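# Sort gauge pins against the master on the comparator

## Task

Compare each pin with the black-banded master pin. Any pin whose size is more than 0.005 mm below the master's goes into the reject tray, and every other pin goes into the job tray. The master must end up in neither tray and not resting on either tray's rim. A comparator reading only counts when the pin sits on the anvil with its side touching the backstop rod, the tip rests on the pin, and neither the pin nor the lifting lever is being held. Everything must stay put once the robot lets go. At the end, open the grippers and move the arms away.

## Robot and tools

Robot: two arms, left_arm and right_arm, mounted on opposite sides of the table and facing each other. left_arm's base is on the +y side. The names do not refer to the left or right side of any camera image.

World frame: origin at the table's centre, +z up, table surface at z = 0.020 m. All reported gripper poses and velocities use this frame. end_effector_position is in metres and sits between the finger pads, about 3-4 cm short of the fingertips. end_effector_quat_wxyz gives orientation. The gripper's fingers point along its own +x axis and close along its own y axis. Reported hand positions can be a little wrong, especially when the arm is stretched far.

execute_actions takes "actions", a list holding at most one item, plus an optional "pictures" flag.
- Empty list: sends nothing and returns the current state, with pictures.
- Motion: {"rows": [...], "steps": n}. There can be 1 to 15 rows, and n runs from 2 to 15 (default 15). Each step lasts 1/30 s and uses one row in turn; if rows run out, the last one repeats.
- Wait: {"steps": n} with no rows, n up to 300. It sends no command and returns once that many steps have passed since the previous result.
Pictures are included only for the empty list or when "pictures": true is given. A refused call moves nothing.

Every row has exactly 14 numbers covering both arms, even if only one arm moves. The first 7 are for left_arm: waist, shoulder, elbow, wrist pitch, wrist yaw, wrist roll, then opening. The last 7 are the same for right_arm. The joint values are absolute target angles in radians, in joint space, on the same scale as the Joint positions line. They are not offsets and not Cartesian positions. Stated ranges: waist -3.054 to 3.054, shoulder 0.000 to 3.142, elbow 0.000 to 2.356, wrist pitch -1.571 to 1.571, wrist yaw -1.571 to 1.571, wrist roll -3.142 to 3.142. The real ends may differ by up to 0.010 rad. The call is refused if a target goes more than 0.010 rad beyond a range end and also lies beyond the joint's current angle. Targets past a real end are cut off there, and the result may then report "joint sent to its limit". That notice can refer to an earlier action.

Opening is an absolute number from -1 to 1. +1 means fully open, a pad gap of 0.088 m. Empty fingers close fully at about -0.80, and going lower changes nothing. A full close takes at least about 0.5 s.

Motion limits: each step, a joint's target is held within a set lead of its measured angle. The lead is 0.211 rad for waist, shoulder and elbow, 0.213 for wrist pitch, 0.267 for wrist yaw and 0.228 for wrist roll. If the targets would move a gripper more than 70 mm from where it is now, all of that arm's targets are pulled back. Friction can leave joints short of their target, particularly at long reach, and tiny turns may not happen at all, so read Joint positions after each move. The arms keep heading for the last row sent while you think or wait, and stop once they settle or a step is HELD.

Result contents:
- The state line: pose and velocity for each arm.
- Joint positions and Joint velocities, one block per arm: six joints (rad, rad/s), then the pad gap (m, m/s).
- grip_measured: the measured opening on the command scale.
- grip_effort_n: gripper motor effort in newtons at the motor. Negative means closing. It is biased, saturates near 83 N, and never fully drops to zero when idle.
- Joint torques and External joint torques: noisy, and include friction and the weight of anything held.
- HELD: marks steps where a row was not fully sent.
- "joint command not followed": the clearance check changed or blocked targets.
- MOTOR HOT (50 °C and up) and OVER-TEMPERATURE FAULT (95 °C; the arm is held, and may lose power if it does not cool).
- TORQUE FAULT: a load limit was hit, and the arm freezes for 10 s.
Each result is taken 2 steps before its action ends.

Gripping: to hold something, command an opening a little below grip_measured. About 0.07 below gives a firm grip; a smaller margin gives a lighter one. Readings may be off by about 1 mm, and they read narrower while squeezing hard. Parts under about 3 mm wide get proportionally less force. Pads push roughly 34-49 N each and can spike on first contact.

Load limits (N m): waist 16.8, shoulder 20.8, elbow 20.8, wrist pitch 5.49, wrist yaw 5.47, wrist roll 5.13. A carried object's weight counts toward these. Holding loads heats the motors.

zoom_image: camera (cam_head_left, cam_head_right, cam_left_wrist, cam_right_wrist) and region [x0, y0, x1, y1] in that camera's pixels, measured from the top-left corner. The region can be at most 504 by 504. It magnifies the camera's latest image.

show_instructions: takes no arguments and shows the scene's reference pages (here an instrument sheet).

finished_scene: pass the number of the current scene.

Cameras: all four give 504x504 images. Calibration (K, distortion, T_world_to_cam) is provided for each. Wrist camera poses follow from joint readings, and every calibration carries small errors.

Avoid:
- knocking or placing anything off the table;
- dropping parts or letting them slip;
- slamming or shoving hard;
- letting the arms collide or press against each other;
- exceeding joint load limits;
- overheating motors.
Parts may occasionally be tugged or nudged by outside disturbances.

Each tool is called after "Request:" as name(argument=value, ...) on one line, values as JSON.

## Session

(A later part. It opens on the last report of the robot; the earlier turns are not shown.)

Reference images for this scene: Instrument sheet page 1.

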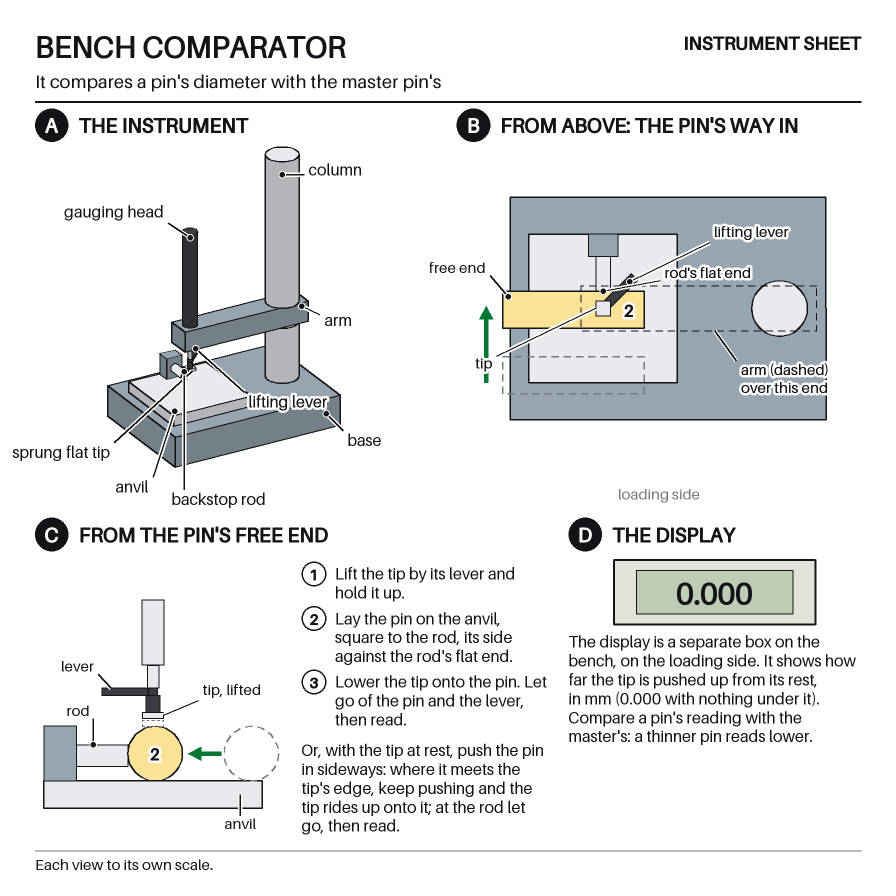

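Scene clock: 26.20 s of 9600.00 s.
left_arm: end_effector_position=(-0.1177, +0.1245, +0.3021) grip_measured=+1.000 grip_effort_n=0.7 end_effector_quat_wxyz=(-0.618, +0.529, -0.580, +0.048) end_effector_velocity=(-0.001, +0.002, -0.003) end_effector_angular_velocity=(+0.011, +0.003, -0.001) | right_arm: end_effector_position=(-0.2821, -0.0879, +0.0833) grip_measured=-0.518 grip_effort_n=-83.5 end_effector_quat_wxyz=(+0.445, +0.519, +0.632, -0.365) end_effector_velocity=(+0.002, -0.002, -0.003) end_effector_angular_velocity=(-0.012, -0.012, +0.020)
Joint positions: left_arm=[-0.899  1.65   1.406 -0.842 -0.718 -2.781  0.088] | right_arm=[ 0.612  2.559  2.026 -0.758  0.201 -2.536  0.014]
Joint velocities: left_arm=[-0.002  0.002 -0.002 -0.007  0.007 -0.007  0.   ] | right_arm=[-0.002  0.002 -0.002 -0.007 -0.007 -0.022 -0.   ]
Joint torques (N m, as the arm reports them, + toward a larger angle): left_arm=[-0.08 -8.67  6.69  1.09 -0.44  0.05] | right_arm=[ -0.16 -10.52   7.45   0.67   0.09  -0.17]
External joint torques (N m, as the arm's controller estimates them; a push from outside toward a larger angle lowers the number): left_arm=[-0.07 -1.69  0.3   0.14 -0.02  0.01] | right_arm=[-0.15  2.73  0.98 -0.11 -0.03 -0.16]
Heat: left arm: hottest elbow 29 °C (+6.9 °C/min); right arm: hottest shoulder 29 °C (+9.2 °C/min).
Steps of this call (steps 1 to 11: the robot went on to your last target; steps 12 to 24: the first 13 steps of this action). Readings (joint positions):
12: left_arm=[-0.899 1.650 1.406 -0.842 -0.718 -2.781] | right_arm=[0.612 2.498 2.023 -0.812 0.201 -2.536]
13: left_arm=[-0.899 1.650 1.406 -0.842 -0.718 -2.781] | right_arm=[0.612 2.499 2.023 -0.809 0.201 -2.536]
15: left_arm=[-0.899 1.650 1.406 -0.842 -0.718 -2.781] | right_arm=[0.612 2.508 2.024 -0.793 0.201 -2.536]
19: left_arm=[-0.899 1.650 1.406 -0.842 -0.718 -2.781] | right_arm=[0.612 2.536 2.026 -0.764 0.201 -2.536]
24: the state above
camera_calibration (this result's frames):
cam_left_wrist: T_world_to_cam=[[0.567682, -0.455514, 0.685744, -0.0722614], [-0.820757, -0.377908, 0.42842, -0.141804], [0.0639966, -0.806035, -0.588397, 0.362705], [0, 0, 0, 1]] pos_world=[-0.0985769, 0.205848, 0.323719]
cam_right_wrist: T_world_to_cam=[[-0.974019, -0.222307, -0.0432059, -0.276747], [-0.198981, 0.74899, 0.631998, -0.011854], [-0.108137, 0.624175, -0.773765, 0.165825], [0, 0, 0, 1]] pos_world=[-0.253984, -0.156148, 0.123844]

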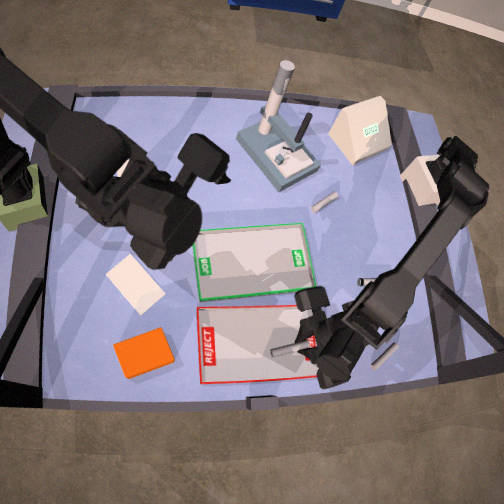

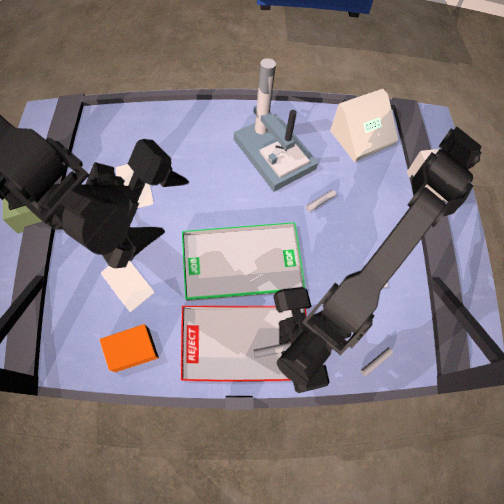

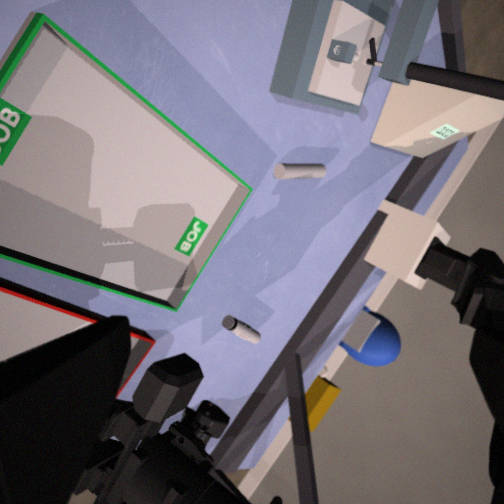

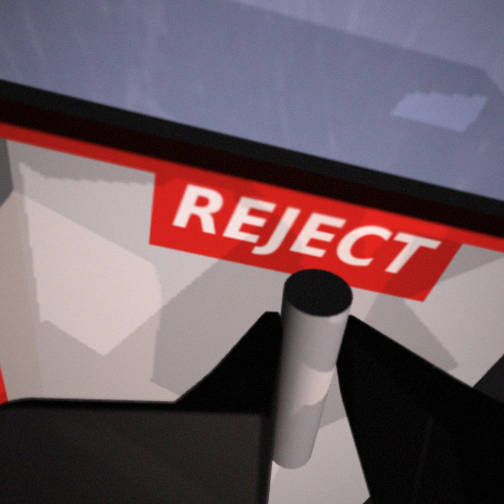

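Request:
execute_actions(actions=[{"rows":[[-0.899,1.65,1.406,-0.842,-0.718,-2.781,1,0.61,2.567,2.035,-0.745,0.2,-2.54,-0.6],[-0.899,1.65,1.406,-0.842,-0.718,-2.781,1,0.61,2.567,2.035,-0.745,0.2,-2.54,-0.6],[-0.899,1.65,1.406,-0.842,-0.718,-2.781,1,0.61,2.567,2.035,-0.745,0.2,-2.54,-0.6],[-0.899,1.65,1.406,-0.842,-0.718,-2.781,1,0.61,2.567,2.035,-0.745,0.2,-2.54,-0.52],[-0.899,1.65,1.406,-0.842,-0.718,-2.781,1,0.61,2.567,2.035,-0.745,0.2,-2.54,-0.48],[-0.899,1.65,1.406,-0.842,-0.718,-2.781,1,0.61,2.567,2.035,-0.745,0.2,-2.54,-0.44],[-0.899,1.65,1.406,-0.842,-0.718,-2.781,1,0.61,2.567,2.035,-0.745,0.2,-2.54,-0.3],[-0.899,1.65,1.406,-0.842,-0.718,-2.781,1,0.61,2.567,2.035,-0.745,0.2,-2.54,-0.1],[-0.899,1.65,1.406,-0.842,-0.718,-2.781,1,0.61,2.567,2.035,-0.745,0.2,-2.54,0],[-0.899,1.65,1.406,-0.842,-0.718,-2.781,1,0.61,2.567,2.035,-0.745,0.2,-2.54,0],[-0.899,1.65,1.406,-0.842,-0.718,-2.781,1,0.61,2.54,2.035,-0.77,0.2,-2.54,0],[-0.899,1.65,1.406,-0.842,-0.718,-2.781,1,0.61,2.51,2.035,-0.80,0.2,-2.54,0],[-0.899,1.65,1.406,-0.842,-0.718,-2.781,1,0.61,2.47,2.035,-0.82,0.2,-2.54,0],[-0.899,1.65,1.406,-0.842,-0.718,-2.781,1,0.61,2.43,2.035,-0.84,0.2,-2.54,0],[-0.899,1.65,1.406,-0.842,-0.718,-2.781,1,0.61,2.40,2.035,-0.86,0.2,-2.54,0]],"steps":15}])

Scene clock: 26.90 s of 9600.00 s.
left_arm: end_effector_position=(-0.1177, +0.1245, +0.3021) grip_measured=+1.000 grip_effort_n=0.7 end_effector_quat_wxyz=(-0.618, +0.529, -0.580, +0.048) end_effector_velocity=(+0.003, +0.001, +0.000) end_effector_angular_velocity=(+0.004, -0.014, +0.001) | right_arm: end_effector_position=(-0.2812, -0.0887, +0.0903) grip_measured=-0.065 grip_effort_n=16.5 end_effector_quat_wxyz=(+0.446, +0.519, +0.632, -0.365) end_effector_velocity=(+0.074, -0.067, +0.139) end_effector_angular_velocity=(-0.239, -0.260, +0.020)
Joint positions: left_arm=[-0.899  1.65   1.406 -0.842 -0.718 -2.781  0.088] | right_arm=[ 0.612  2.544  2.027 -0.774  0.201 -2.536  0.036]
Joint velocities: left_arm=[ 0.002 -0.002 -0.002 -0.007 -0.007  0.007  0.   ] | right_arm=[-0.002 -0.349 -0.002 -0.696 -0.007 -0.022  0.032]
Joint torques (N m, as the arm reports them, + toward a larger angle): left_arm=[-0.06 -8.65  6.67  1.08 -0.43  0.05] | right_arm=[ -0.16 -14.57   7.32   0.23   0.08  -0.17]
External joint torques (N m, as the arm's controller estimates them; a push from outside toward a larger angle lowers the number): left_arm=[-0.13 -1.57  0.23  0.13 -0.01  0.01] | right_arm=[-0.13  0.8   0.4  -0.66 -0.06 -0.16]
Heat: left arm: hottest elbow 29 °C (+6.7 °C/min); right arm: hottest shoulder 29 °C (+8.9 °C/min).
Steps of this call (steps 1 to 2: the last 2 steps of your previous action; steps 3 to 8: the robot went on to your last target; steps 9 to 21: the first 13 steps of this action). Readings (joint positions):
9: left_arm=[-0.899 1.650 1.406 -0.842 -0.718 -2.781] | right_arm=[0.612 2.559 2.026 -0.752 0.201 -2.536]
10: left_arm=[-0.899 1.650 1.406 -0.842 -0.718 -2.781] | right_arm=[0.612 2.559 2.026 -0.752 0.201 -2.536]
12: left_arm=[-0.899 1.650 1.406 -0.842 -0.718 -2.781] | right_arm=[0.612 2.559 2.026 -0.749 0.201 -2.536]
16: left_arm=[-0.899 1.650 1.406 -0.842 -0.718 -2.781] | right_arm=[0.612 2.559 2.026 -0.749 0.201 -2.536]
21: the state above

Request:
execute_actions(actions=[{"rows":[[-0.899,1.65,1.406,-0.842,-0.718,-2.781,1,0.61,2.36,1.99,-0.85,0.2,-2.53,0],[-0.899,1.65,1.406,-0.842,-0.718,-2.781,1,0.63,2.32,1.94,-0.83,0.2,-2.52,0],[-0.899,1.65,1.406,-0.842,-0.718,-2.781,1,0.66,2.28,1.89,-0.81,0.2,-2.51,0],[-0.899,1.65,1.406,-0.842,-0.718,-2.781,1,0.70,2.25,1.84,-0.79,0.21,-2.5,0],[-0.899,1.65,1.406,-0.842,-0.718,-2.781,1,0.74,2.22,1.79,-0.77,0.21,-2.49,0],[-0.899,1.65,1.406,-0.842,-0.718,-2.781,1,0.78,2.19,1.74,-0.75,0.21,-2.48,0],[-0.899,1.65,1.406,-0.842,-0.718,-2.781,1,0.82,2.16,1.69,-0.73,0.22,-2.47,0],[-0.899,1.65,1.406,-0.842,-0.718,-2.781,1,0.86,2.14,1.64,-0.71,0.22,-2.46,0],[-0.899,1.65,1.406,-0.842,-0.718,-2.781,1,0.90,2.12,1.59,-0.69,0.227,-2.45,0],[-0.899,1.65,1.406,-0.842,-0.718,-2.781,1,0.94,2.10,1.54,-0.67,0.227,-2.44,0],[-0.899,1.65,1.406,-0.842,-0.718,-2.781,1,0.98,2.09,1.49,-0.65,0.227,-2.43,0],[-0.899,1.65,1.406,-0.842,-0.718,-2.781,1,1.02,2.08,1.44,-0.62,0.227,-2.43,0],[-0.899,1.65,1.406,-0.842,-0.718,-2.781,1,1.05,2.07,1.39,-0.59,0.227,-2.43,0],[-0.899,1.65,1.406,-0.842,-0.718,-2.781,1,1.065,2.06,1.34,-0.57,0.227,-2.43,0],[-0.899,1.65,1.406,-0.842,-0.718,-2.781,1,1.065,2.056,1.304,-0.55,0.227,-2.43,0]],"steps":15}])

Request:
execute_actions(actions=[{"steps":12}], pictures=true)

Scene clock: 27.67 s of 9600.00 s.
left_arm: end_effector_position=(-0.1177, +0.1245, +0.3021) grip_measured=+1.000 grip_effort_n=0.7 end_effector_quat_wxyz=(-0.618, +0.529, -0.580, +0.048) end_effector_velocity=(+0.004, +0.003, +0.002) end_effector_angular_velocity=(-0.005, -0.011, +0.022) | right_arm: end_effector_position=(-0.3226, -0.2490, +0.1684) grip_measured=-0.003 grip_effort_n=16.5 end_effector_quat_wxyz=(+0.443, +0.436, +0.716, -0.319) end_effector_velocity=(-0.101, -0.569, -0.128) end_effector_angular_velocity=(-0.055, +0.004, +1.023)
Joint positions: left_arm=[-0.899  1.65   1.406 -0.842 -0.718 -2.781  0.088] | right_arm=[ 0.927  2.121  1.584 -0.669  0.219 -2.453  0.039]
Joint velocities: left_arm=[-0.002 -0.007 -0.002 -0.022 -0.022 -0.022  0.   ] | right_arm=[ 1.179 -0.496 -1.292  0.74   0.007  0.168  0.   ]
Joint torques (N m, as the arm reports them, + toward a larger angle): left_arm=[-0.06 -8.65  6.68  1.08 -0.44  0.05] | right_arm=[-0.55 -8.51  4.11  0.35  0.28  0.17]
External joint torques (N m, as the arm's controller estimates them; a push from outside toward a larger angle lowers the number): left_arm=[-0.03 -1.56  0.25  0.14 -0.02  0.02] | right_arm=[ 0.33  0.24 -0.87 -0.23  0.12  0.17]
Heat: left arm: hottest elbow 29 °C (+6.5 °C/min); right arm: hottest shoulder 29 °C (+8.7 °C/min).
Steps of this call (steps 1 to 2: the last 2 steps of your previous action; steps 3 to 10: the robot went on to your last target; steps 11 to 23: the first 13 steps of this action). Readings (joint positions):
11: left_arm=[-0.899 1.650 1.406 -0.842 -0.718 -2.781] | right_arm=[0.612 2.384 2.037 -0.851 0.201 -2.536]
12: left_arm=[-0.899 1.650 1.406 -0.842 -0.718 -2.781] | right_arm=[0.612 2.376 2.020 -0.848 0.201 -2.535]
14: left_arm=[-0.899 1.650 1.406 -0.842 -0.718 -2.781] | right_arm=[0.622 2.341 1.950 -0.830 0.203 -2.524]
18: left_arm=[-0.899 1.650 1.406 -0.842 -0.718 -2.781] | right_arm=[0.726 2.237 1.785 -0.766 0.213 -2.492]
23: the state above

Scene clock: 28.07 s of 9600.00 s.
left_arm: end_effector_position=(-0.1177, +0.1245, +0.3021) grip_measured=+1.000 grip_effort_n=0.7 end_effector_quat_wxyz=(-0.618, +0.529, -0.580, +0.048) end_effector_velocity=(+0.001, +0.002, +0.000) end_effector_angular_velocity=(-0.000, -0.005, +0.006) | right_arm: end_effector_position=(-0.2970, -0.3204, +0.1197) grip_measured=-0.003 grip_effort_n=15.6 end_effector_quat_wxyz=(+0.498, +0.403, +0.713, -0.283) end_effector_velocity=(-0.005, -0.005, +0.014) end_effector_angular_velocity=(-0.010, +0.048, +0.006)
Joint positions: left_arm=[-0.899  1.65   1.406 -0.842 -0.718 -2.781  0.088] | right_arm=[ 1.059  2.068  1.317 -0.554  0.23  -2.435  0.039]
Joint velocities: left_arm=[-0.002 -0.002 -0.002 -0.007 -0.007 -0.007  0.   ] | right_arm=[ 0.007 -0.042 -0.007  0.007 -0.022  0.007  0.   ]
Joint torques (N m, as the arm reports them, + toward a larger angle): left_arm=[-0.07 -8.65  6.68  1.08 -0.44  0.05] | right_arm=[ 0.55 -8.97  4.58  0.47  0.    0.18]
External joint torques (N m, as the arm's controller estimates them; a push from outside toward a larger angle lowers the number): left_arm=[-0.07 -1.62  0.27  0.14 -0.02  0.01] | right_arm=[ 0.51  0.14 -0.9  -0.22 -0.12  0.18]
Heat: left arm: hottest elbow 29 °C (+6.4 °C/min); right arm: hottest shoulder 30 °C (+10.7 °C/min).
Kept back: nothing.
Steps of this call (steps 1 to 2: the last 2 steps of your previous action; steps 3 to 12: the robot went on to your last target). Readings (joint positions):
1: left_arm=[-0.899 1.650 1.406 -0.842 -0.718 -2.781] | right_arm=[0.966 2.105 1.538 -0.641 0.219 -2.448]
2: left_arm=[-0.899 1.650 1.406 -0.842 -0.718 -2.781] | right_arm=[1.002 2.091 1.486 -0.613 0.219 -2.444]
4: left_arm=[-0.899 1.650 1.406 -0.842 -0.718 -2.781] | right_arm=[1.057 2.073 1.396 -0.588 0.219 -2.439]
8: left_arm=[-0.899 1.650 1.406 -0.842 -0.718 -2.781] | right_arm=[1.059 2.072 1.327 -0.562 0.231 -2.436]
12: the state above
camera_calibration (this result's frames):
cam_left_wrist: T_world_to_cam=[[0.567682, -0.455514, 0.685744, -0.0722614], [-0.820757, -0.377908, 0.42842, -0.141804], [0.0639966, -0.806035, -0.588397, 0.362705], [0, 0, 0, 1]] pos_world=[-0.0985769, 0.205848, 0.323719]
cam_right_wrist: T_world_to_cam=[[-0.842039, -0.537897, -0.040459, -0.4036], [-0.436326, 0.635093, 0.637398, 0.0287438], [-0.31716, 0.554368, -0.769472, 0.252519], [0, 0, 0, 1]] pos_world=[-0.247216, -0.375339, 0.159656]

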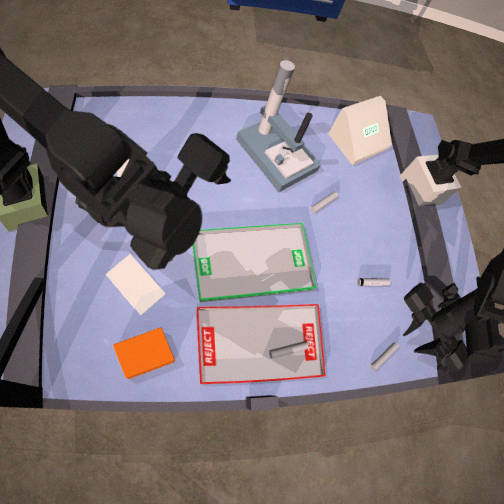

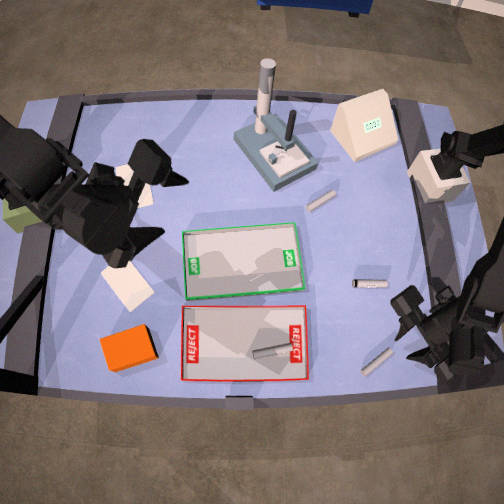

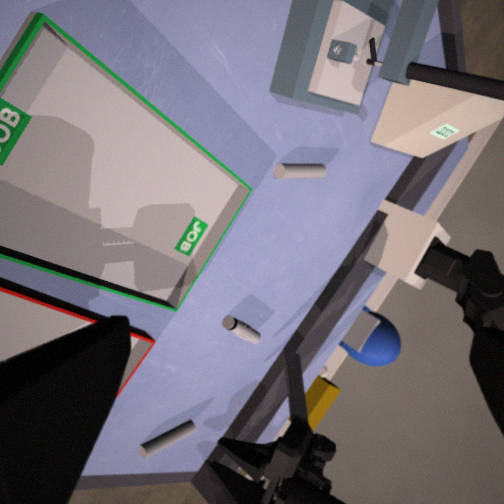

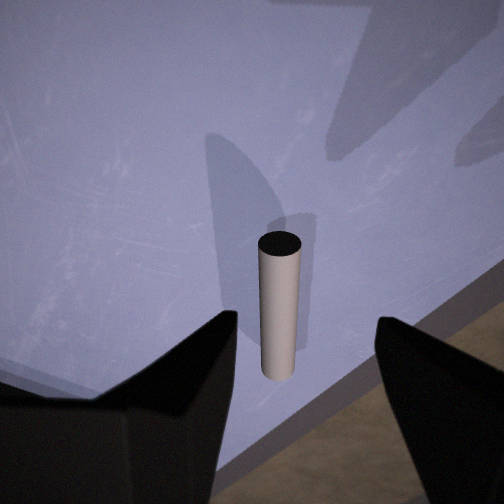

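Request:
execute_actions(actions=[{"rows":[[-0.899,1.65,1.406,-0.842,-0.718,-2.781,1,1.04,2.08,1.35,-0.56,0.22,-2.45,0],[-0.899,1.65,1.406,-0.842,-0.718,-2.781,1,1.02,2.10,1.38,-0.57,0.215,-2.47,0],[-0.899,1.65,1.406,-0.842,-0.718,-2.781,1,0.998,2.118,1.407,-0.575,0.21,-2.49,0]],"steps":14}], pictures=true)

Scene clock: 28.63 s of 9600.00 s.
left_arm: end_effector_position=(-0.1177, +0.1245, +0.3021) grip_measured=+1.000 grip_effort_n=0.7 end_effector_quat_wxyz=(-0.618, +0.529, -0.580, +0.048) end_effector_velocity=(-0.000, +0.000, +0.003) end_effector_angular_velocity=(-0.016, +0.007, +0.006) | right_arm: end_effector_position=(-0.3049, -0.2916, +0.1254) grip_measured=-0.003 grip_effort_n=16.0 end_effector_quat_wxyz=(+0.491, +0.405, +0.715, -0.289) end_effector_velocity=(+0.003, -0.001, -0.011) end_effector_angular_velocity=(-0.011, -0.038, +0.034)
Joint positions: left_arm=[-0.899  1.65   1.406 -0.842 -0.718 -2.781  0.088] | right_arm=[ 0.996  2.105  1.396 -0.571  0.213 -2.484  0.039]
Joint velocities: left_arm=[-0.002 -0.007 -0.002  0.007 -0.007 -0.007  0.   ] | right_arm=[-0.002  0.027  0.002 -0.007 -0.007 -0.037 -0.   ]
Joint torques (N m, as the arm reports them, + toward a larger angle): left_arm=[-0.07 -8.64  6.69  1.08 -0.43  0.05] | right_arm=[ 0.29 -7.11  7.23  0.17  0.   -0.18]
External joint torques (N m, as the arm's controller estimates them; a push from outside toward a larger angle lowers the number): left_arm=[-0.06 -1.55  0.22  0.12 -0.01  0.01] | right_arm=[ 0.46  2.29  1.7  -0.53 -0.13 -0.17]
Heat: left arm: hottest elbow 29 °C (+6.3 °C/min); right arm: hottest shoulder 30 °C (+10.5 °C/min).
Steps of this call (steps 1 to 5: the robot went on to your last target; steps 6 to 17: the first 12 steps of this action). Readings (joint positions):
6: left_arm=[-0.899 1.650 1.406 -0.842 -0.718 -2.781] | right_arm=[1.060 2.065 1.317 -0.553 0.229 -2.435]
7: left_arm=[-0.899 1.650 1.406 -0.842 -0.718 -2.781] | right_arm=[1.056 2.068 1.325 -0.558 0.224 -2.439]
9: left_arm=[-0.899 1.650 1.406 -0.842 -0.718 -2.781] | right_arm=[1.038 2.086 1.358 -0.565 0.217 -2.462]
13: left_arm=[-0.899 1.650 1.406 -0.842 -0.718 -2.781] | right_arm=[1.000 2.101 1.392 -0.569 0.217 -2.480]
17: the state above
camera_calibration (this result's frames):
cam_left_wrist: T_world_to_cam=[[0.567682, -0.455514, 0.685744, -0.0722614], [-0.820757, -0.377908, 0.42842, -0.141804], [0.0639966, -0.806035, -0.588397, 0.362705], [0, 0, 0, 1]] pos_world=[-0.0985769, 0.205848, 0.323719]
cam_right_wrist: T_world_to_cam=[[-0.848998, -0.527616, -0.0287193, -0.395129], [-0.419066, 0.639231, 0.6448, 0.0088397], [-0.321848, 0.559469, -0.763811, 0.237787], [0, 0, 0, 1]] pos_world=[-0.255228, -0.347161, 0.164577]

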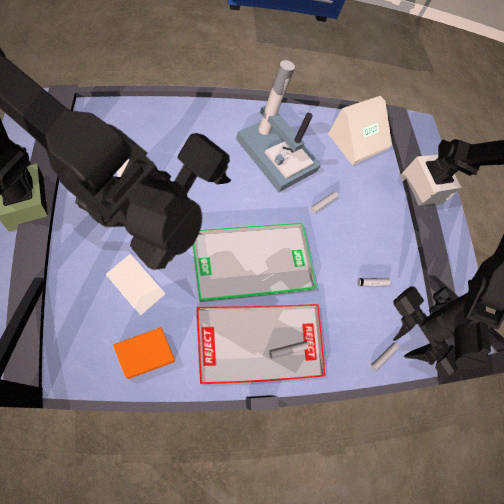

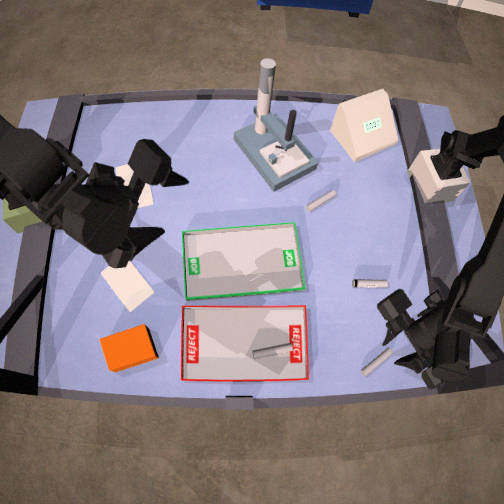

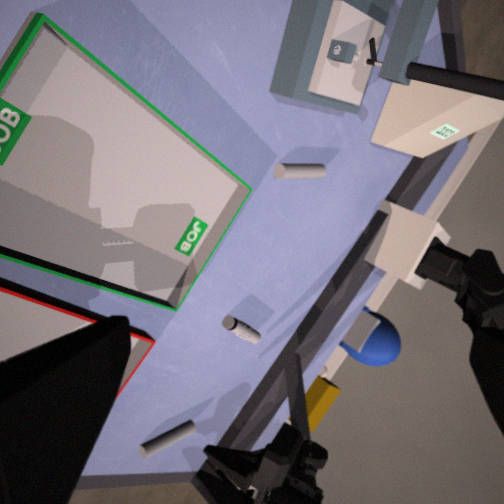

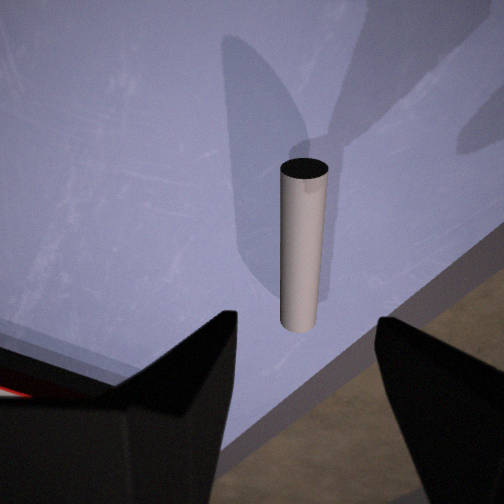

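Request:
execute_actions(actions=[{"rows":[[-0.899,1.65,1.406,-0.842,-0.718,-2.781,1,1.005,2.135,1.385,-0.545,0.21,-2.48,0],[-0.899,1.65,1.406,-0.842,-0.718,-2.781,1,1.005,2.15,1.373,-0.52,0.21,-2.48,0],[-0.899,1.65,1.406,-0.842,-0.718,-2.781,1,1.005,2.167,1.361,-0.49,0.21,-2.48,0],[-0.899,1.65,1.406,-0.842,-0.718,-2.781,1,1.005,2.183,1.35,-0.465,0.21,-2.48,0],[-0.899,1.65,1.406,-0.842,-0.718,-2.781,1,1.005,2.198,1.339,-0.44,0.21,-2.48,0],[-0.899,1.65,1.406,-0.842,-0.718,-2.781,1,1.005,2.208,1.331,-0.42,0.21,-2.48,0],[-0.899,1.65,1.406,-0.842,-0.718,-2.781,1,1.005,2.215,1.325,-0.41,0.21,-2.48,0]],"steps":15}], pictures=true)

Scene clock: 29.20 s of 9600.00 s.
left_arm: end_effector_position=(-0.1177, +0.1245, +0.3021) grip_measured=+1.000 grip_effort_n=0.7 end_effector_quat_wxyz=(-0.618, +0.529, -0.580, +0.048) end_effector_velocity=(-0.003, -0.000, +0.002) end_effector_angular_velocity=(-0.004, +0.008, -0.011) | right_arm: end_effector_position=(-0.3026, -0.2954, +0.0718) grip_measured=-0.003 grip_effort_n=15.6 end_effector_quat_wxyz=(+0.500, +0.404, +0.710, -0.286) end_effector_velocity=(-0.017, +0.006, +0.004) end_effector_angular_velocity=(+0.026, +0.085, +0.006)
Joint positions: left_arm=[-0.899  1.65   1.406 -0.842 -0.718 -2.781  0.088] | right_arm=[ 1.002  2.211  1.33  -0.42   0.213 -2.485  0.039]
Joint velocities: left_arm=[-0.002 -0.002  0.002  0.007  0.007  0.007  0.   ] | right_arm=[-0.002  0.002 -0.002  0.095 -0.007 -0.007  0.   ]
Joint torques (N m, as the arm reports them, + toward a larger angle): left_arm=[-0.06 -8.66  6.68  1.09 -0.44  0.05] | right_arm=[ 0.39 -8.04  4.86  0.61  0.01  0.2 ]
External joint torques (N m, as the arm's controller estimates them; a push from outside toward a larger angle lowers the number): left_arm=[-0.04 -1.6   0.21  0.12 -0.02  0.01] | right_arm=[ 0.39  2.24 -0.68 -0.19 -0.11  0.2 ]
Heat: left arm: hottest elbow 29 °C (+6.2 °C/min); right arm: hottest shoulder 30 °C (+10.3 °C/min).
Steps of this call (steps 1 to 2: the last 2 steps of your previous action; steps 3 to 4: the robot went on to your last target; steps 5 to 17: the first 13 steps of this action). Readings (joint positions):
5: left_arm=[-0.899 1.650 1.406 -0.842 -0.718 -2.781] | right_arm=[0.996 2.109 1.396 -0.572 0.213 -2.485]
6: left_arm=[-0.899 1.650 1.406 -0.842 -0.718 -2.781] | right_arm=[0.997 2.113 1.395 -0.561 0.213 -2.485]
8: left_arm=[-0.899 1.650 1.406 -0.842 -0.718 -2.781] | right_arm=[0.999 2.130 1.388 -0.516 0.213 -2.485]
12: left_arm=[-0.899 1.650 1.406 -0.842 -0.718 -2.781] | right_arm=[1.002 2.182 1.353 -0.443 0.213 -2.485]
17: the state above
camera_calibration (this result's frames):
cam_left_wrist: T_world_to_cam=[[0.567682, -0.455514, 0.685744, -0.0722614], [-0.820757, -0.377908, 0.42842, -0.141804], [0.0639966, -0.806035, -0.588397, 0.362705], [0, 0, 0, 1]] pos_world=[-0.0985769, 0.205848, 0.323719]
cam_right_wrist: T_world_to_cam=[[-0.844789, -0.533537, -0.0408615, -0.396337], [-0.435585, 0.64132, 0.631644, 0.0434106], [-0.3108, 0.551405, -0.774181, 0.201391], [0, 0, 0, 1]] pos_world=[-0.25332, -0.350348, 0.112298]

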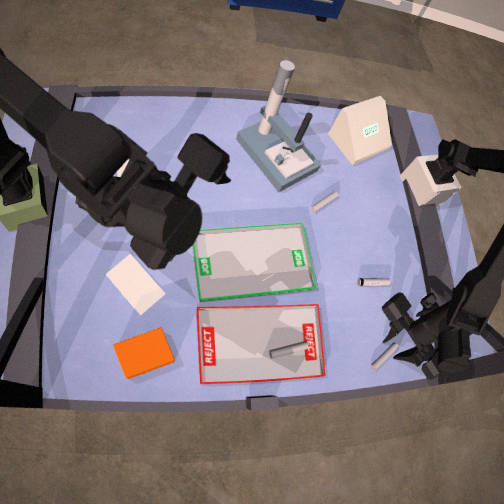

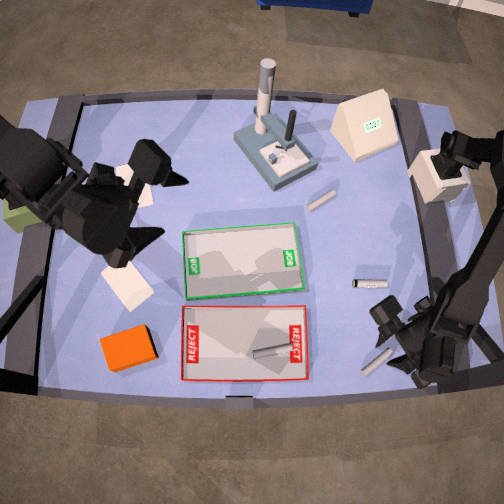

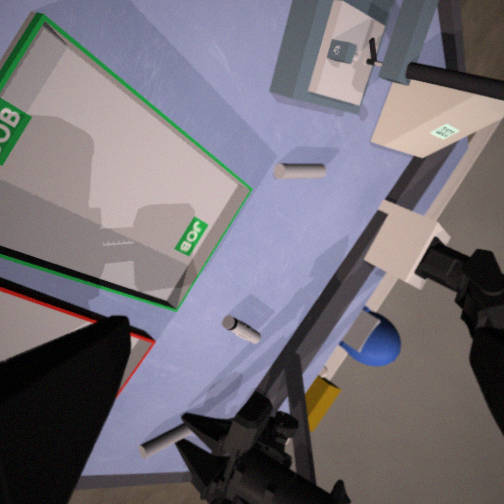

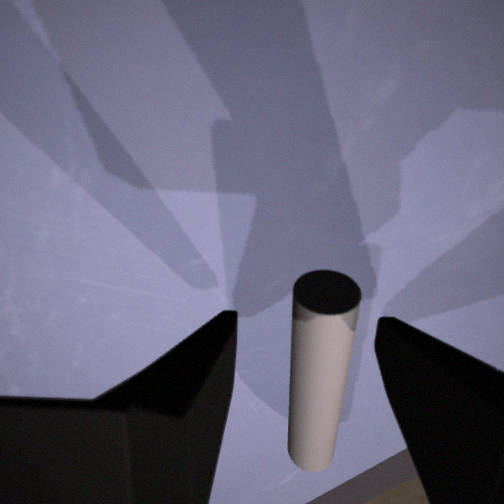

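Good.

Request:
execute_actions(actions=[{"rows":[[-0.899,1.65,1.406,-0.842,-0.718,-2.781,1,1.008,2.22,1.325,-0.41,0.21,-2.48,-0.12],[-0.899,1.65,1.406,-0.842,-0.718,-2.781,1,1.008,2.22,1.325,-0.41,0.21,-2.48,-0.22],[-0.899,1.65,1.406,-0.842,-0.718,-2.781,1,1.008,2.22,1.325,-0.41,0.21,-2.48,-0.3],[-0.899,1.65,1.406,-0.842,-0.718,-2.781,1,1.008,2.22,1.325,-0.41,0.21,-2.48,-0.36],[-0.899,1.65,1.406,-0.842,-0.718,-2.781,1,1.008,2.22,1.325,-0.41,0.21,-2.48,-0.4],[-0.899,1.65,1.406,-0.842,-0.718,-2.781,1,1.008,2.22,1.325,-0.41,0.21,-2.48,-0.43],[-0.899,1.65,1.406,-0.842,-0.718,-2.781,1,1.008,2.22,1.325,-0.41,0.21,-2.48,-0.46],[-0.899,1.65,1.406,-0.842,-0.718,-2.781,1,1.008,2.22,1.325,-0.41,0.21,-2.48,-0.5],[-0.899,1.65,1.406,-0.842,-0.718,-2.781,1,1.008,2.22,1.325,-0.41,0.21,-2.48,-0.54],[-0.899,1.65,1.406,-0.842,-0.718,-2.781,1,1.008,2.22,1.325,-0.41,0.21,-2.48,-0.6]],"steps":14}])

Request:
execute_actions(actions=[{"rows":[[-0.899,1.65,1.406,-0.842,-0.718,-2.781,1,1.008,2.19,1.325,-0.43,0.21,-2.48,-0.6],[-0.899,1.65,1.406,-0.842,-0.718,-2.781,1,1.008,2.15,1.32,-0.45,0.21,-2.48,-0.6],[-0.899,1.65,1.406,-0.842,-0.718,-2.781,1,1.008,2.105,1.30,-0.47,0.22,-2.46,-0.6],[-0.899,1.65,1.406,-0.842,-0.718,-2.781,1,1.0,2.06,1.27,-0.49,0.23,-2.43,-0.6],[-0.899,1.65,1.406,-0.842,-0.718,-2.781,1,0.98,2.015,1.23,-0.505,0.24,-2.4,-0.6],[-0.899,1.65,1.406,-0.842,-0.718,-2.781,1,0.95,1.97,1.19,-0.52,0.25,-2.36,-0.6],[-0.899,1.65,1.406,-0.842,-0.718,-2.781,1,0.91,1.925,1.145,-0.53,0.26,-2.32,-0.6],[-0.899,1.65,1.406,-0.842,-0.718,-2.781,1,0.87,1.88,1.10,-0.54,0.27,-2.28,-0.6],[-0.899,1.65,1.406,-0.842,-0.718,-2.781,1,0.82,1.835,1.055,-0.55,0.28,-2.24,-0.6],[-0.899,1.65,1.406,-0.842,-0.718,-2.781,1,0.77,1.79,1.01,-0.56,0.29,-2.2,-0.6],[-0.899,1.65,1.406,-0.842,-0.718,-2.781,1,0.72,1.745,0.965,-0.57,0.3,-2.16,-0.6],[-0.899,1.65,1.406,-0.842,-0.718,-2.781,1,0.67,1.70,0.92,-0.58,0.31,-2.12,-0.6],[-0.899,1.65,1.406,-0.842,-0.718,-2.781,1,0.62,1.66,0.875,-0.59,0.318,-2.08,-0.6],[-0.899,1.65,1.406,-0.842,-0.718,-2.781,1,0.57,1.62,0.83,-0.6,0.318,-2.05,-0.6],[-0.899,1.65,1.406,-0.842,-0.718,-2.781,1,0.52,1.595,0.79,-0.61,0.318,-2.038,-0.6]]}])

Request:
execute_actions(actions=[{"rows":[[-0.899,1.65,1.406,-0.842,-0.718,-2.781,1,0.47,1.595,0.79,-0.61,0.318,-2.038,-0.6],[-0.899,1.65,1.406,-0.842,-0.718,-2.781,1,0.42,1.595,0.79,-0.61,0.318,-2.038,-0.6],[-0.899,1.65,1.406,-0.842,-0.718,-2.781,1,0.37,1.595,0.79,-0.61,0.318,-2.038,-0.6],[-0.899,1.65,1.406,-0.842,-0.718,-2.781,1,0.32,1.595,0.79,-0.61,0.318,-2.038,-0.6],[-0.899,1.65,1.406,-0.842,-0.718,-2.781,1,0.27,1.595,0.79,-0.61,0.318,-2.038,-0.6],[-0.899,1.65,1.406,-0.842,-0.718,-2.781,1,0.22,1.595,0.79,-0.61,0.318,-2.038,-0.6],[-0.899,1.65,1.406,-0.842,-0.718,-2.781,1,0.17,1.595,0.79,-0.61,0.318,-2.038,-0.6],[-0.899,1.65,1.406,-0.842,-0.718,-2.781,1,0.12,1.595,0.79,-0.61,0.318,-2.038,-0.6],[-0.899,1.65,1.406,-0.842,-0.718,-2.781,1,0.07,1.595,0.79,-0.61,0.318,-2.038,-0.6],[-0.899,1.65,1.406,-0.842,-0.718,-2.781,1,0.02,1.595,0.79,-0.61,0.318,-2.038,-0.6],[-0.899,1.65,1.406,-0.842,-0.718,-2.781,1,-0.03,1.595,0.79,-0.61,0.318,-2.038,-0.6],[-0.899,1.65,1.406,-0.842,-0.718,-2.781,1,-0.07,1.595,0.79,-0.61,0.318,-2.038,-0.6],[-0.899,1.65,1.406,-0.842,-0.718,-2.781,1,-0.1,1.595,0.79,-0.61,0.318,-2.038,-0.6],[-0.899,1.65,1.406,-0.842,-0.718,-2.781,1,-0.114,1.595,0.79,-0.61,0.318,-2.038,-0.6]]}])

Request:
execute_actions(actions=[{"rows":[[-0.899,1.65,1.406,-0.842,-0.718,-2.781,1,-0.114,1.622,0.81,-0.598,0.315,-2.038,-0.6],[-0.899,1.65,1.406,-0.842,-0.718,-2.781,1,-0.114,1.649,0.825,-0.585,0.315,-2.038,-0.6],[-0.899,1.65,1.406,-0.842,-0.718,-2.781,1,-0.114,1.675,0.84,-0.573,0.315,-2.038,-0.6],[-0.899,1.65,1.406,-0.842,-0.718,-2.781,1,-0.114,1.702,0.855,-0.56,0.315,-2.038,-0.6],[-0.899,1.65,1.406,-0.842,-0.718,-2.781,1,-0.114,1.728,0.87,-0.548,0.315,-2.038,-0.6],[-0.899,1.65,1.406,-0.842,-0.718,-2.781,1,-0.114,1.755,0.885,-0.536,0.315,-2.038,-0.6],[-0.899,1.65,1.406,-0.842,-0.718,-2.781,1,-0.114,1.78,0.9,-0.523,0.315,-2.038,-0.6],[-0.899,1.65,1.406,-0.842,-0.718,-2.781,1,-0.114,1.805,0.915,-0.511,0.315,-2.038,-0.6],[-0.899,1.65,1.406,-0.842,-0.718,-2.781,1,-0.114,1.83,0.93,-0.5,0.315,-2.038,-0.6],[-0.899,1.65,1.406,-0.842,-0.718,-2.781,1,-0.114,1.845,0.944,-0.492,0.315,-2.038,-0.6],[-0.899,1.65,1.406,-0.842,-0.718,-2.781,1,-0.114,1.855,0.944,-0.488,0.315,-2.038,-0.6],[-0.899,1.65,1.406,-0.842,-0.718,-2.781,1,-0.114,1.862,0.944,-0.485,0.315,-2.038,-0.6]]}])

Request:
execute_actions(actions=[{"steps":6}], pictures=true)

Scene clock: 30.40 s of 9600.00 s.
left_arm: end_effector_position=(-0.1177, +0.1245, +0.3021) grip_measured=+1.000 grip_effort_n=0.7 end_effector_quat_wxyz=(-0.618, +0.529, -0.580, +0.048) end_effector_velocity=(-0.001, +0.002, -0.002) end_effector_angular_velocity=(+0.004, -0.008, +0.001) | right_arm: end_effector_position=(-0.3048, -0.2960, +0.0722) grip_measured=-0.526 grip_effort_n=-83.5 end_effector_quat_wxyz=(+0.497, +0.402, +0.713, -0.286) end_effector_velocity=(-0.002, -0.002, +0.000) end_effector_angular_velocity=(-0.016, +0.012, +0.010)
Joint positions: left_arm=[-0.899  1.65   1.406 -0.842 -0.718 -2.781  0.088] | right_arm=[ 1.005  2.211  1.33  -0.411  0.211 -2.484  0.013]
Joint velocities: left_arm=[-0.007  0.002 -0.002 -0.007 -0.007 -0.007  0.   ] | right_arm=[-0.002 -0.002 -0.002  0.007 -0.022 -0.007 -0.001]
Joint torques (N m, as the arm reports them, + toward a larger angle): left_arm=[-0.08 -8.64  6.69  1.07 -0.44  0.04] | right_arm=[ 0.39 -7.48  4.91  0.41  0.05  0.18]
External joint torques (N m, as the arm's controller estimates them; a push from outside toward a larger angle lowers the number): left_arm=[-0.05 -1.71  0.32  0.13 -0.03  0.  ] | right_arm=[ 0.32  2.12 -0.18 -0.31 -0.06  0.18]
Heat: left arm: hottest elbow 30 °C (+7.9 °C/min); right arm: hottest shoulder 30 °C (+9.9 °C/min).
Steps of this call (steps 1 to 2: the last 2 steps of your previous action; steps 3 to 15: the robot went on to your last target; steps 16 to 24: nothing new was sent; steps 25 to 36: the first 12 steps of this action). Readings (joint positions):
25: left_arm=[-0.899 1.650 1.406 -0.842 -0.718 -2.781] | right_arm=[1.002 2.211 1.330 -0.411 0.213 -2.484]
26: left_arm=[-0.899 1.650 1.406 -0.842 -0.718 -2.781] | right_arm=[1.003 2.211 1.330 -0.411 0.213 -2.484]
28: left_arm=[-0.899 1.650 1.406 -0.842 -0.718 -2.781] | right_arm=[1.003 2.211 1.330 -0.411 0.213 -2.484]
32: left_arm=[-0.899 1.650 1.406 -0.842 -0.718 -2.781] | right_arm=[1.004 2.211 1.330 -0.411 0.213 -2.484]
36: the state above

Scene clock: 30.90 s of 9600.00 s.
left_arm: end_effector_position=(-0.1177, +0.1245, +0.3021) grip_measured=+1.000 grip_effort_n=0.7 end_effector_quat_wxyz=(-0.618, +0.529, -0.580, +0.048) end_effector_velocity=(+0.005, +0.004, -0.002) end_effector_angular_velocity=(+0.008, -0.027, +0.013) | right_arm: end_effector_position=(-0.1786, -0.2486, +0.1422) grip_measured=-0.526 grip_effort_n=-83.5 end_effector_quat_wxyz=(+0.394, +0.563, +0.606, -0.400) end_effector_velocity=(+0.585, +0.190, +0.043) end_effector_angular_velocity=(-0.059, -0.085, -2.156)
Joint positions: left_arm=[-0.899  1.65   1.406 -0.842 -0.718 -2.781  0.088] | right_arm=[ 0.782  1.81   1.043 -0.547  0.283 -2.215  0.013]
Joint velocities: left_arm=[-0.002 -0.002 -0.007 -0.022 -0.022 -0.007  0.   ] | right_arm=[-1.248 -0.999 -1.043 -0.315  0.227  0.916 -0.001]
Joint torques (N m, as the arm reports them, + toward a larger angle): left_arm=[-0.08 -8.65  6.68  1.08 -0.44  0.05] | right_arm=[ 0.5  -6.91  4.04 -0.01  0.23  0.18]
External joint torques (N m, as the arm's controller estimates them; a push from outside toward a larger angle lowers the number): left_arm=[-0.09 -1.64  0.3   0.15 -0.02  0.01] | right_arm=[-0.25 -0.44 -0.4  -0.46  0.16  0.18]
Heat: left arm: hottest elbow 30 °C (+7.8 °C/min); right arm: hottest shoulder 30 °C (+9.7 °C/min).
Steps of this call (steps 1 to 2: the last 2 steps of your previous action; steps 3 to 15: the first 13 steps of this action). Readings (joint positions):
3: left_arm=[-0.899 1.650 1.406 -0.842 -0.718 -2.781] | right_arm=[1.005 2.211 1.330 -0.412 0.211 -2.484]
4: left_arm=[-0.899 1.650 1.406 -0.842 -0.718 -2.781] | right_arm=[1.005 2.205 1.330 -0.416 0.211 -2.484]
6: left_arm=[-0.899 1.650 1.406 -0.842 -0.718 -2.781] | right_arm=[1.005 2.171 1.314 -0.447 0.212 -2.469]
10: left_arm=[-0.899 1.650 1.406 -0.842 -0.718 -2.781] | right_arm=[0.969 2.010 1.204 -0.504 0.234 -2.369]
15: the state above

Scene clock: 31.40 s of 9600.00 s.
left_arm: end_effector_position=(-0.1177, +0.1245, +0.3021) grip_measured=+1.000 grip_effort_n=0.7 end_effector_quat_wxyz=(-0.618, +0.529, -0.580, +0.048) end_effector_velocity=(-0.001, +0.002, -0.001) end_effector_angular_velocity=(+0.007, +0.006, -0.001) | right_arm: end_effector_position=(+0.0810, -0.1955, +0.1386) grip_measured=-0.525 grip_effort_n=-83.5 end_effector_quat_wxyz=(+0.188, +0.774, +0.272, -0.541) end_effector_velocity=(+0.383, +0.013, +0.001) end_effector_angular_velocity=(-0.010, -0.068, -1.343)
Joint positions: left_arm=[-0.899  1.65   1.406 -0.842 -0.718 -2.781  0.088] | right_arm=[ 0.007  1.607  0.802 -0.606  0.315 -2.043  0.013]
Joint velocities: left_arm=[-0.002 -0.002 -0.002 -0.007  0.007 -0.007  0.   ] | right_arm=[-1.326 -0.017 -0.022 -0.022  0.066  0.007  0.   ]
Joint torques (N m, as the arm reports them, + toward a larger angle): left_arm=[-0.06 -8.65  6.69  1.08 -0.44  0.05] | right_arm=[ 0.83 -5.77  4.42 -0.02  0.21  0.18]
External joint torques (N m, as the arm's controller estimates them; a push from outside toward a larger angle lowers the number): left_arm=[-0.04 -1.63  0.25  0.12 -0.03  0.01] | right_arm=[-0.02 -0.35 -0.45 -0.45  0.17  0.19]
Heat: left arm: hottest elbow 30 °C (+7.6 °C/min); right arm: hottest shoulder 30 °C (+9.6 °C/min).
Steps of this call (steps 1 to 2: the last 2 steps of your previous action; steps 3 to 15: the first 13 steps of this action). Readings (joint positions):
3: left_arm=[-0.899 1.650 1.406 -0.842 -0.718 -2.781] | right_arm=[0.655 1.713 0.932 -0.576 0.298 -2.131]
4: left_arm=[-0.899 1.650 1.406 -0.842 -0.718 -2.781] | right_arm=[0.608 1.685 0.898 -0.586 0.300 -2.109]
6: left_arm=[-0.899 1.650 1.406 -0.842 -0.718 -2.781] | right_arm=[0.501 1.645 0.846 -0.599 0.305 -2.077]
10: left_arm=[-0.899 1.650 1.406 -0.842 -0.718 -2.781] | right_arm=[0.264 1.615 0.807 -0.605 0.312 -2.050]
15: the state above

Scene clock: 31.90 s of 9600.00 s.
left_arm: end_effector_position=(-0.1177, +0.1245, +0.3021) grip_measured=+1.000 grip_effort_n=0.7 end_effector_quat_wxyz=(-0.618, +0.529, -0.580, +0.048) end_effector_velocity=(-0.001, +0.002, +0.000) end_effector_angular_velocity=(-0.000, -0.005, +0.001) | right_arm: end_effector_position=(+0.1090, -0.1514, +0.1081) grip_measured=-0.525 grip_effort_n=-83.5 end_effector_quat_wxyz=(+0.154, +0.789, +0.227, -0.550) end_effector_velocity=(-0.006, +0.036, -0.055) end_effector_angular_velocity=(-0.080, +0.012, +0.008)
Joint positions: left_arm=[-0.899  1.65   1.406 -0.842 -0.718 -2.781  0.088] | right_arm=[-0.11   1.834  0.923 -0.497  0.315 -2.043  0.013]
Joint velocities: left_arm=[-0.007 -0.002 -0.002 -0.007 -0.007 -0.007  0.   ] | right_arm=[-0.002  0.3    0.144  0.081 -0.022 -0.007 -0.   ]
Joint torques (N m, as the arm reports them, + toward a larger angle): left_arm=[-0.06 -8.64  6.71  1.08 -0.43  0.05] | right_arm=[-0.4  -5.7   6.14  0.22  0.16  0.18]
External joint torques (N m, as the arm's controller estimates them; a push from outside toward a larger angle lowers the number): left_arm=[-0.03 -1.63  0.31  0.14 -0.02  0.01] | right_arm=[-0.41  1.46  1.62 -0.14 -0.02  0.19]
Heat: left arm: hottest elbow 30 °C (+7.5 °C/min); right arm: hottest shoulder 30 °C (+9.4 °C/min).
Steps of this call (steps 1 to 2: the last 2 steps of your previous action; steps 3 to 15: the first 13 steps of this action). Readings (joint positions):
3: left_arm=[-0.899 1.650 1.406 -0.842 -0.718 -2.781] | right_arm=[-0.086 1.606 0.800 -0.608 0.319 -2.043]
4: left_arm=[-0.899 1.650 1.406 -0.842 -0.718 -2.781] | right_arm=[-0.098 1.611 0.801 -0.607 0.319 -2.043]
6: left_arm=[-0.899 1.650 1.406 -0.842 -0.718 -2.781] | right_arm=[-0.106 1.640 0.813 -0.592 0.319 -2.043]
10: left_arm=[-0.899 1.650 1.406 -0.842 -0.718 -2.781] | right_arm=[-0.109 1.737 0.865 -0.544 0.316 -2.043]
15: the state above

Scene clock: 32.10 s of 9600.00 s.
left_arm: end_effector_position=(-0.1177, +0.1245, +0.3021) grip_measured=+1.000 grip_effort_n=0.7 end_effector_quat_wxyz=(-0.618, +0.529, -0.580, +0.048) end_effector_velocity=(-0.001, +0.002, -0.001) end_effector_angular_velocity=(+0.003, +0.016, +0.009) | right_arm: end_effector_position=(+0.1087, -0.1484, +0.1062) grip_measured=-0.525 grip_effort_n=-83.5 end_effector_quat_wxyz=(+0.154, +0.789, +0.227, -0.550) end_effector_velocity=(+0.000, -0.003, -0.002) end_effector_angular_velocity=(-0.015, +0.004, +0.006)
Joint positions: left_arm=[-0.899  1.65   1.406 -0.842 -0.718 -2.781  0.088] | right_arm=[-0.11   1.848  0.933 -0.492  0.316 -2.043  0.013]
Joint velocities: left_arm=[-0.002 -0.002 -0.002 -0.007  0.007 -0.022  0.   ] | right_arm=[-0.002  0.002 -0.002 -0.007 -0.007 -0.007 -0.   ]
Joint torques (N m, as the arm reports them, + toward a larger angle): left_arm=[-0.08 -8.67  6.69  1.08 -0.44  0.05] | right_arm=[-0.43 -4.55  6.48  0.5   0.15  0.17]
External joint torques (N m, as the arm's controller estimates them; a push from outside toward a larger angle lowers the number): left_arm=[-0.02 -1.6   0.24  0.12 -0.03  0.02] | right_arm=[-0.45  2.33  1.71  0.   -0.02  0.18]
Heat: left arm: hottest elbow 30 °C (+7.5 °C/min); right arm: hottest shoulder 30 °C (+9.3 °C/min).
Kept back: nothing.
Steps of this call (steps 1 to 2: the last 2 steps of your previous action; steps 3 to 6: the robot went on to your last target). Readings (joint positions):
1: left_arm=[-0.899 1.650 1.406 -0.842 -0.718 -2.781] | right_arm=[-0.110 1.841 0.927 -0.497 0.316 -2.043]
2: left_arm=[-0.899 1.650 1.406 -0.842 -0.718 -2.781] | right_arm=[-0.110 1.843 0.929 -0.494 0.315 -2.043]
4: left_arm=[-0.899 1.650 1.406 -0.842 -0.718 -2.781] | right_arm=[-0.110 1.847 0.932 -0.492 0.315 -2.043]
6: the state above
camera_calibration (this result's frames):
cam_left_wrist: T_world_to_cam=[[0.567682, -0.455514, 0.685744, -0.0722614], [-0.820757, -0.377908, 0.42842, -0.141804], [0.0639966, -0.806035, -0.588397, 0.362705], [0, 0, 0, 1]] pos_world=[-0.0985769, 0.205848, 0.323719]
cam_right_wrist: T_world_to_cam=[[-0.549895, 0.834424, -0.0367664, 0.20148], [0.627456, 0.441754, 0.641211, -0.0396882], [0.551283, 0.32953, -0.766483, 0.14734], [0, 0, 0, 1]] pos_world=[0.0544694, -0.19914, 0.14579]

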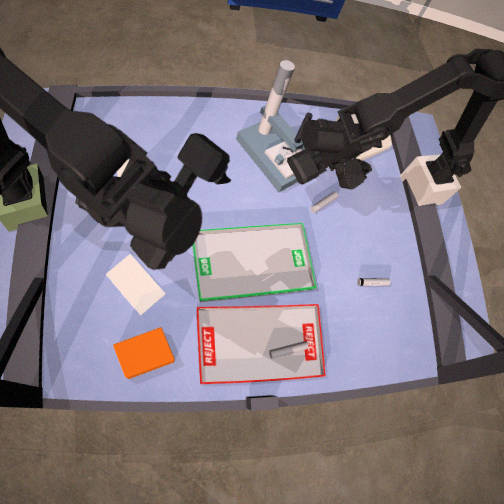

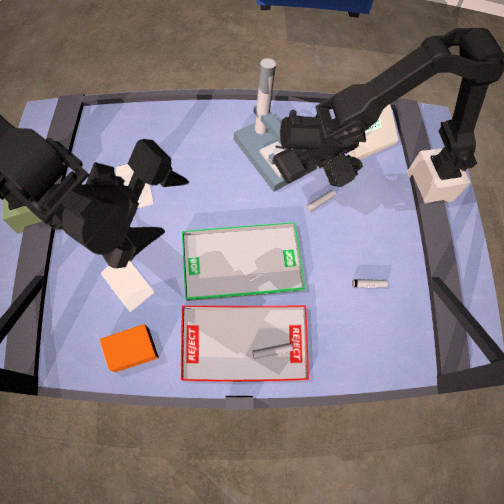

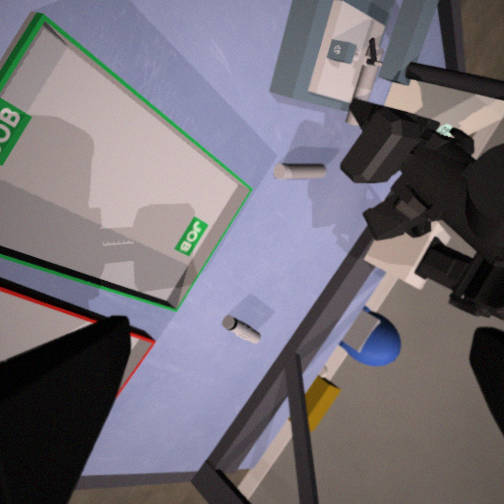

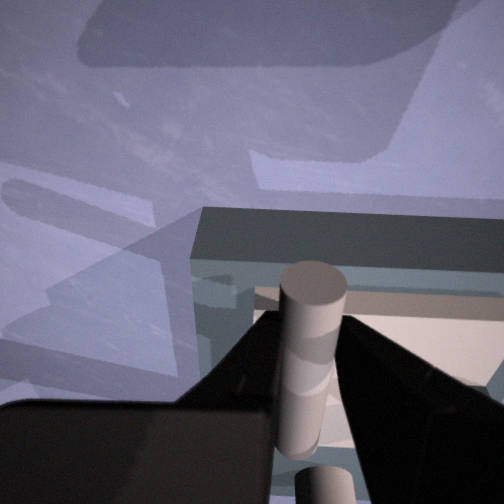

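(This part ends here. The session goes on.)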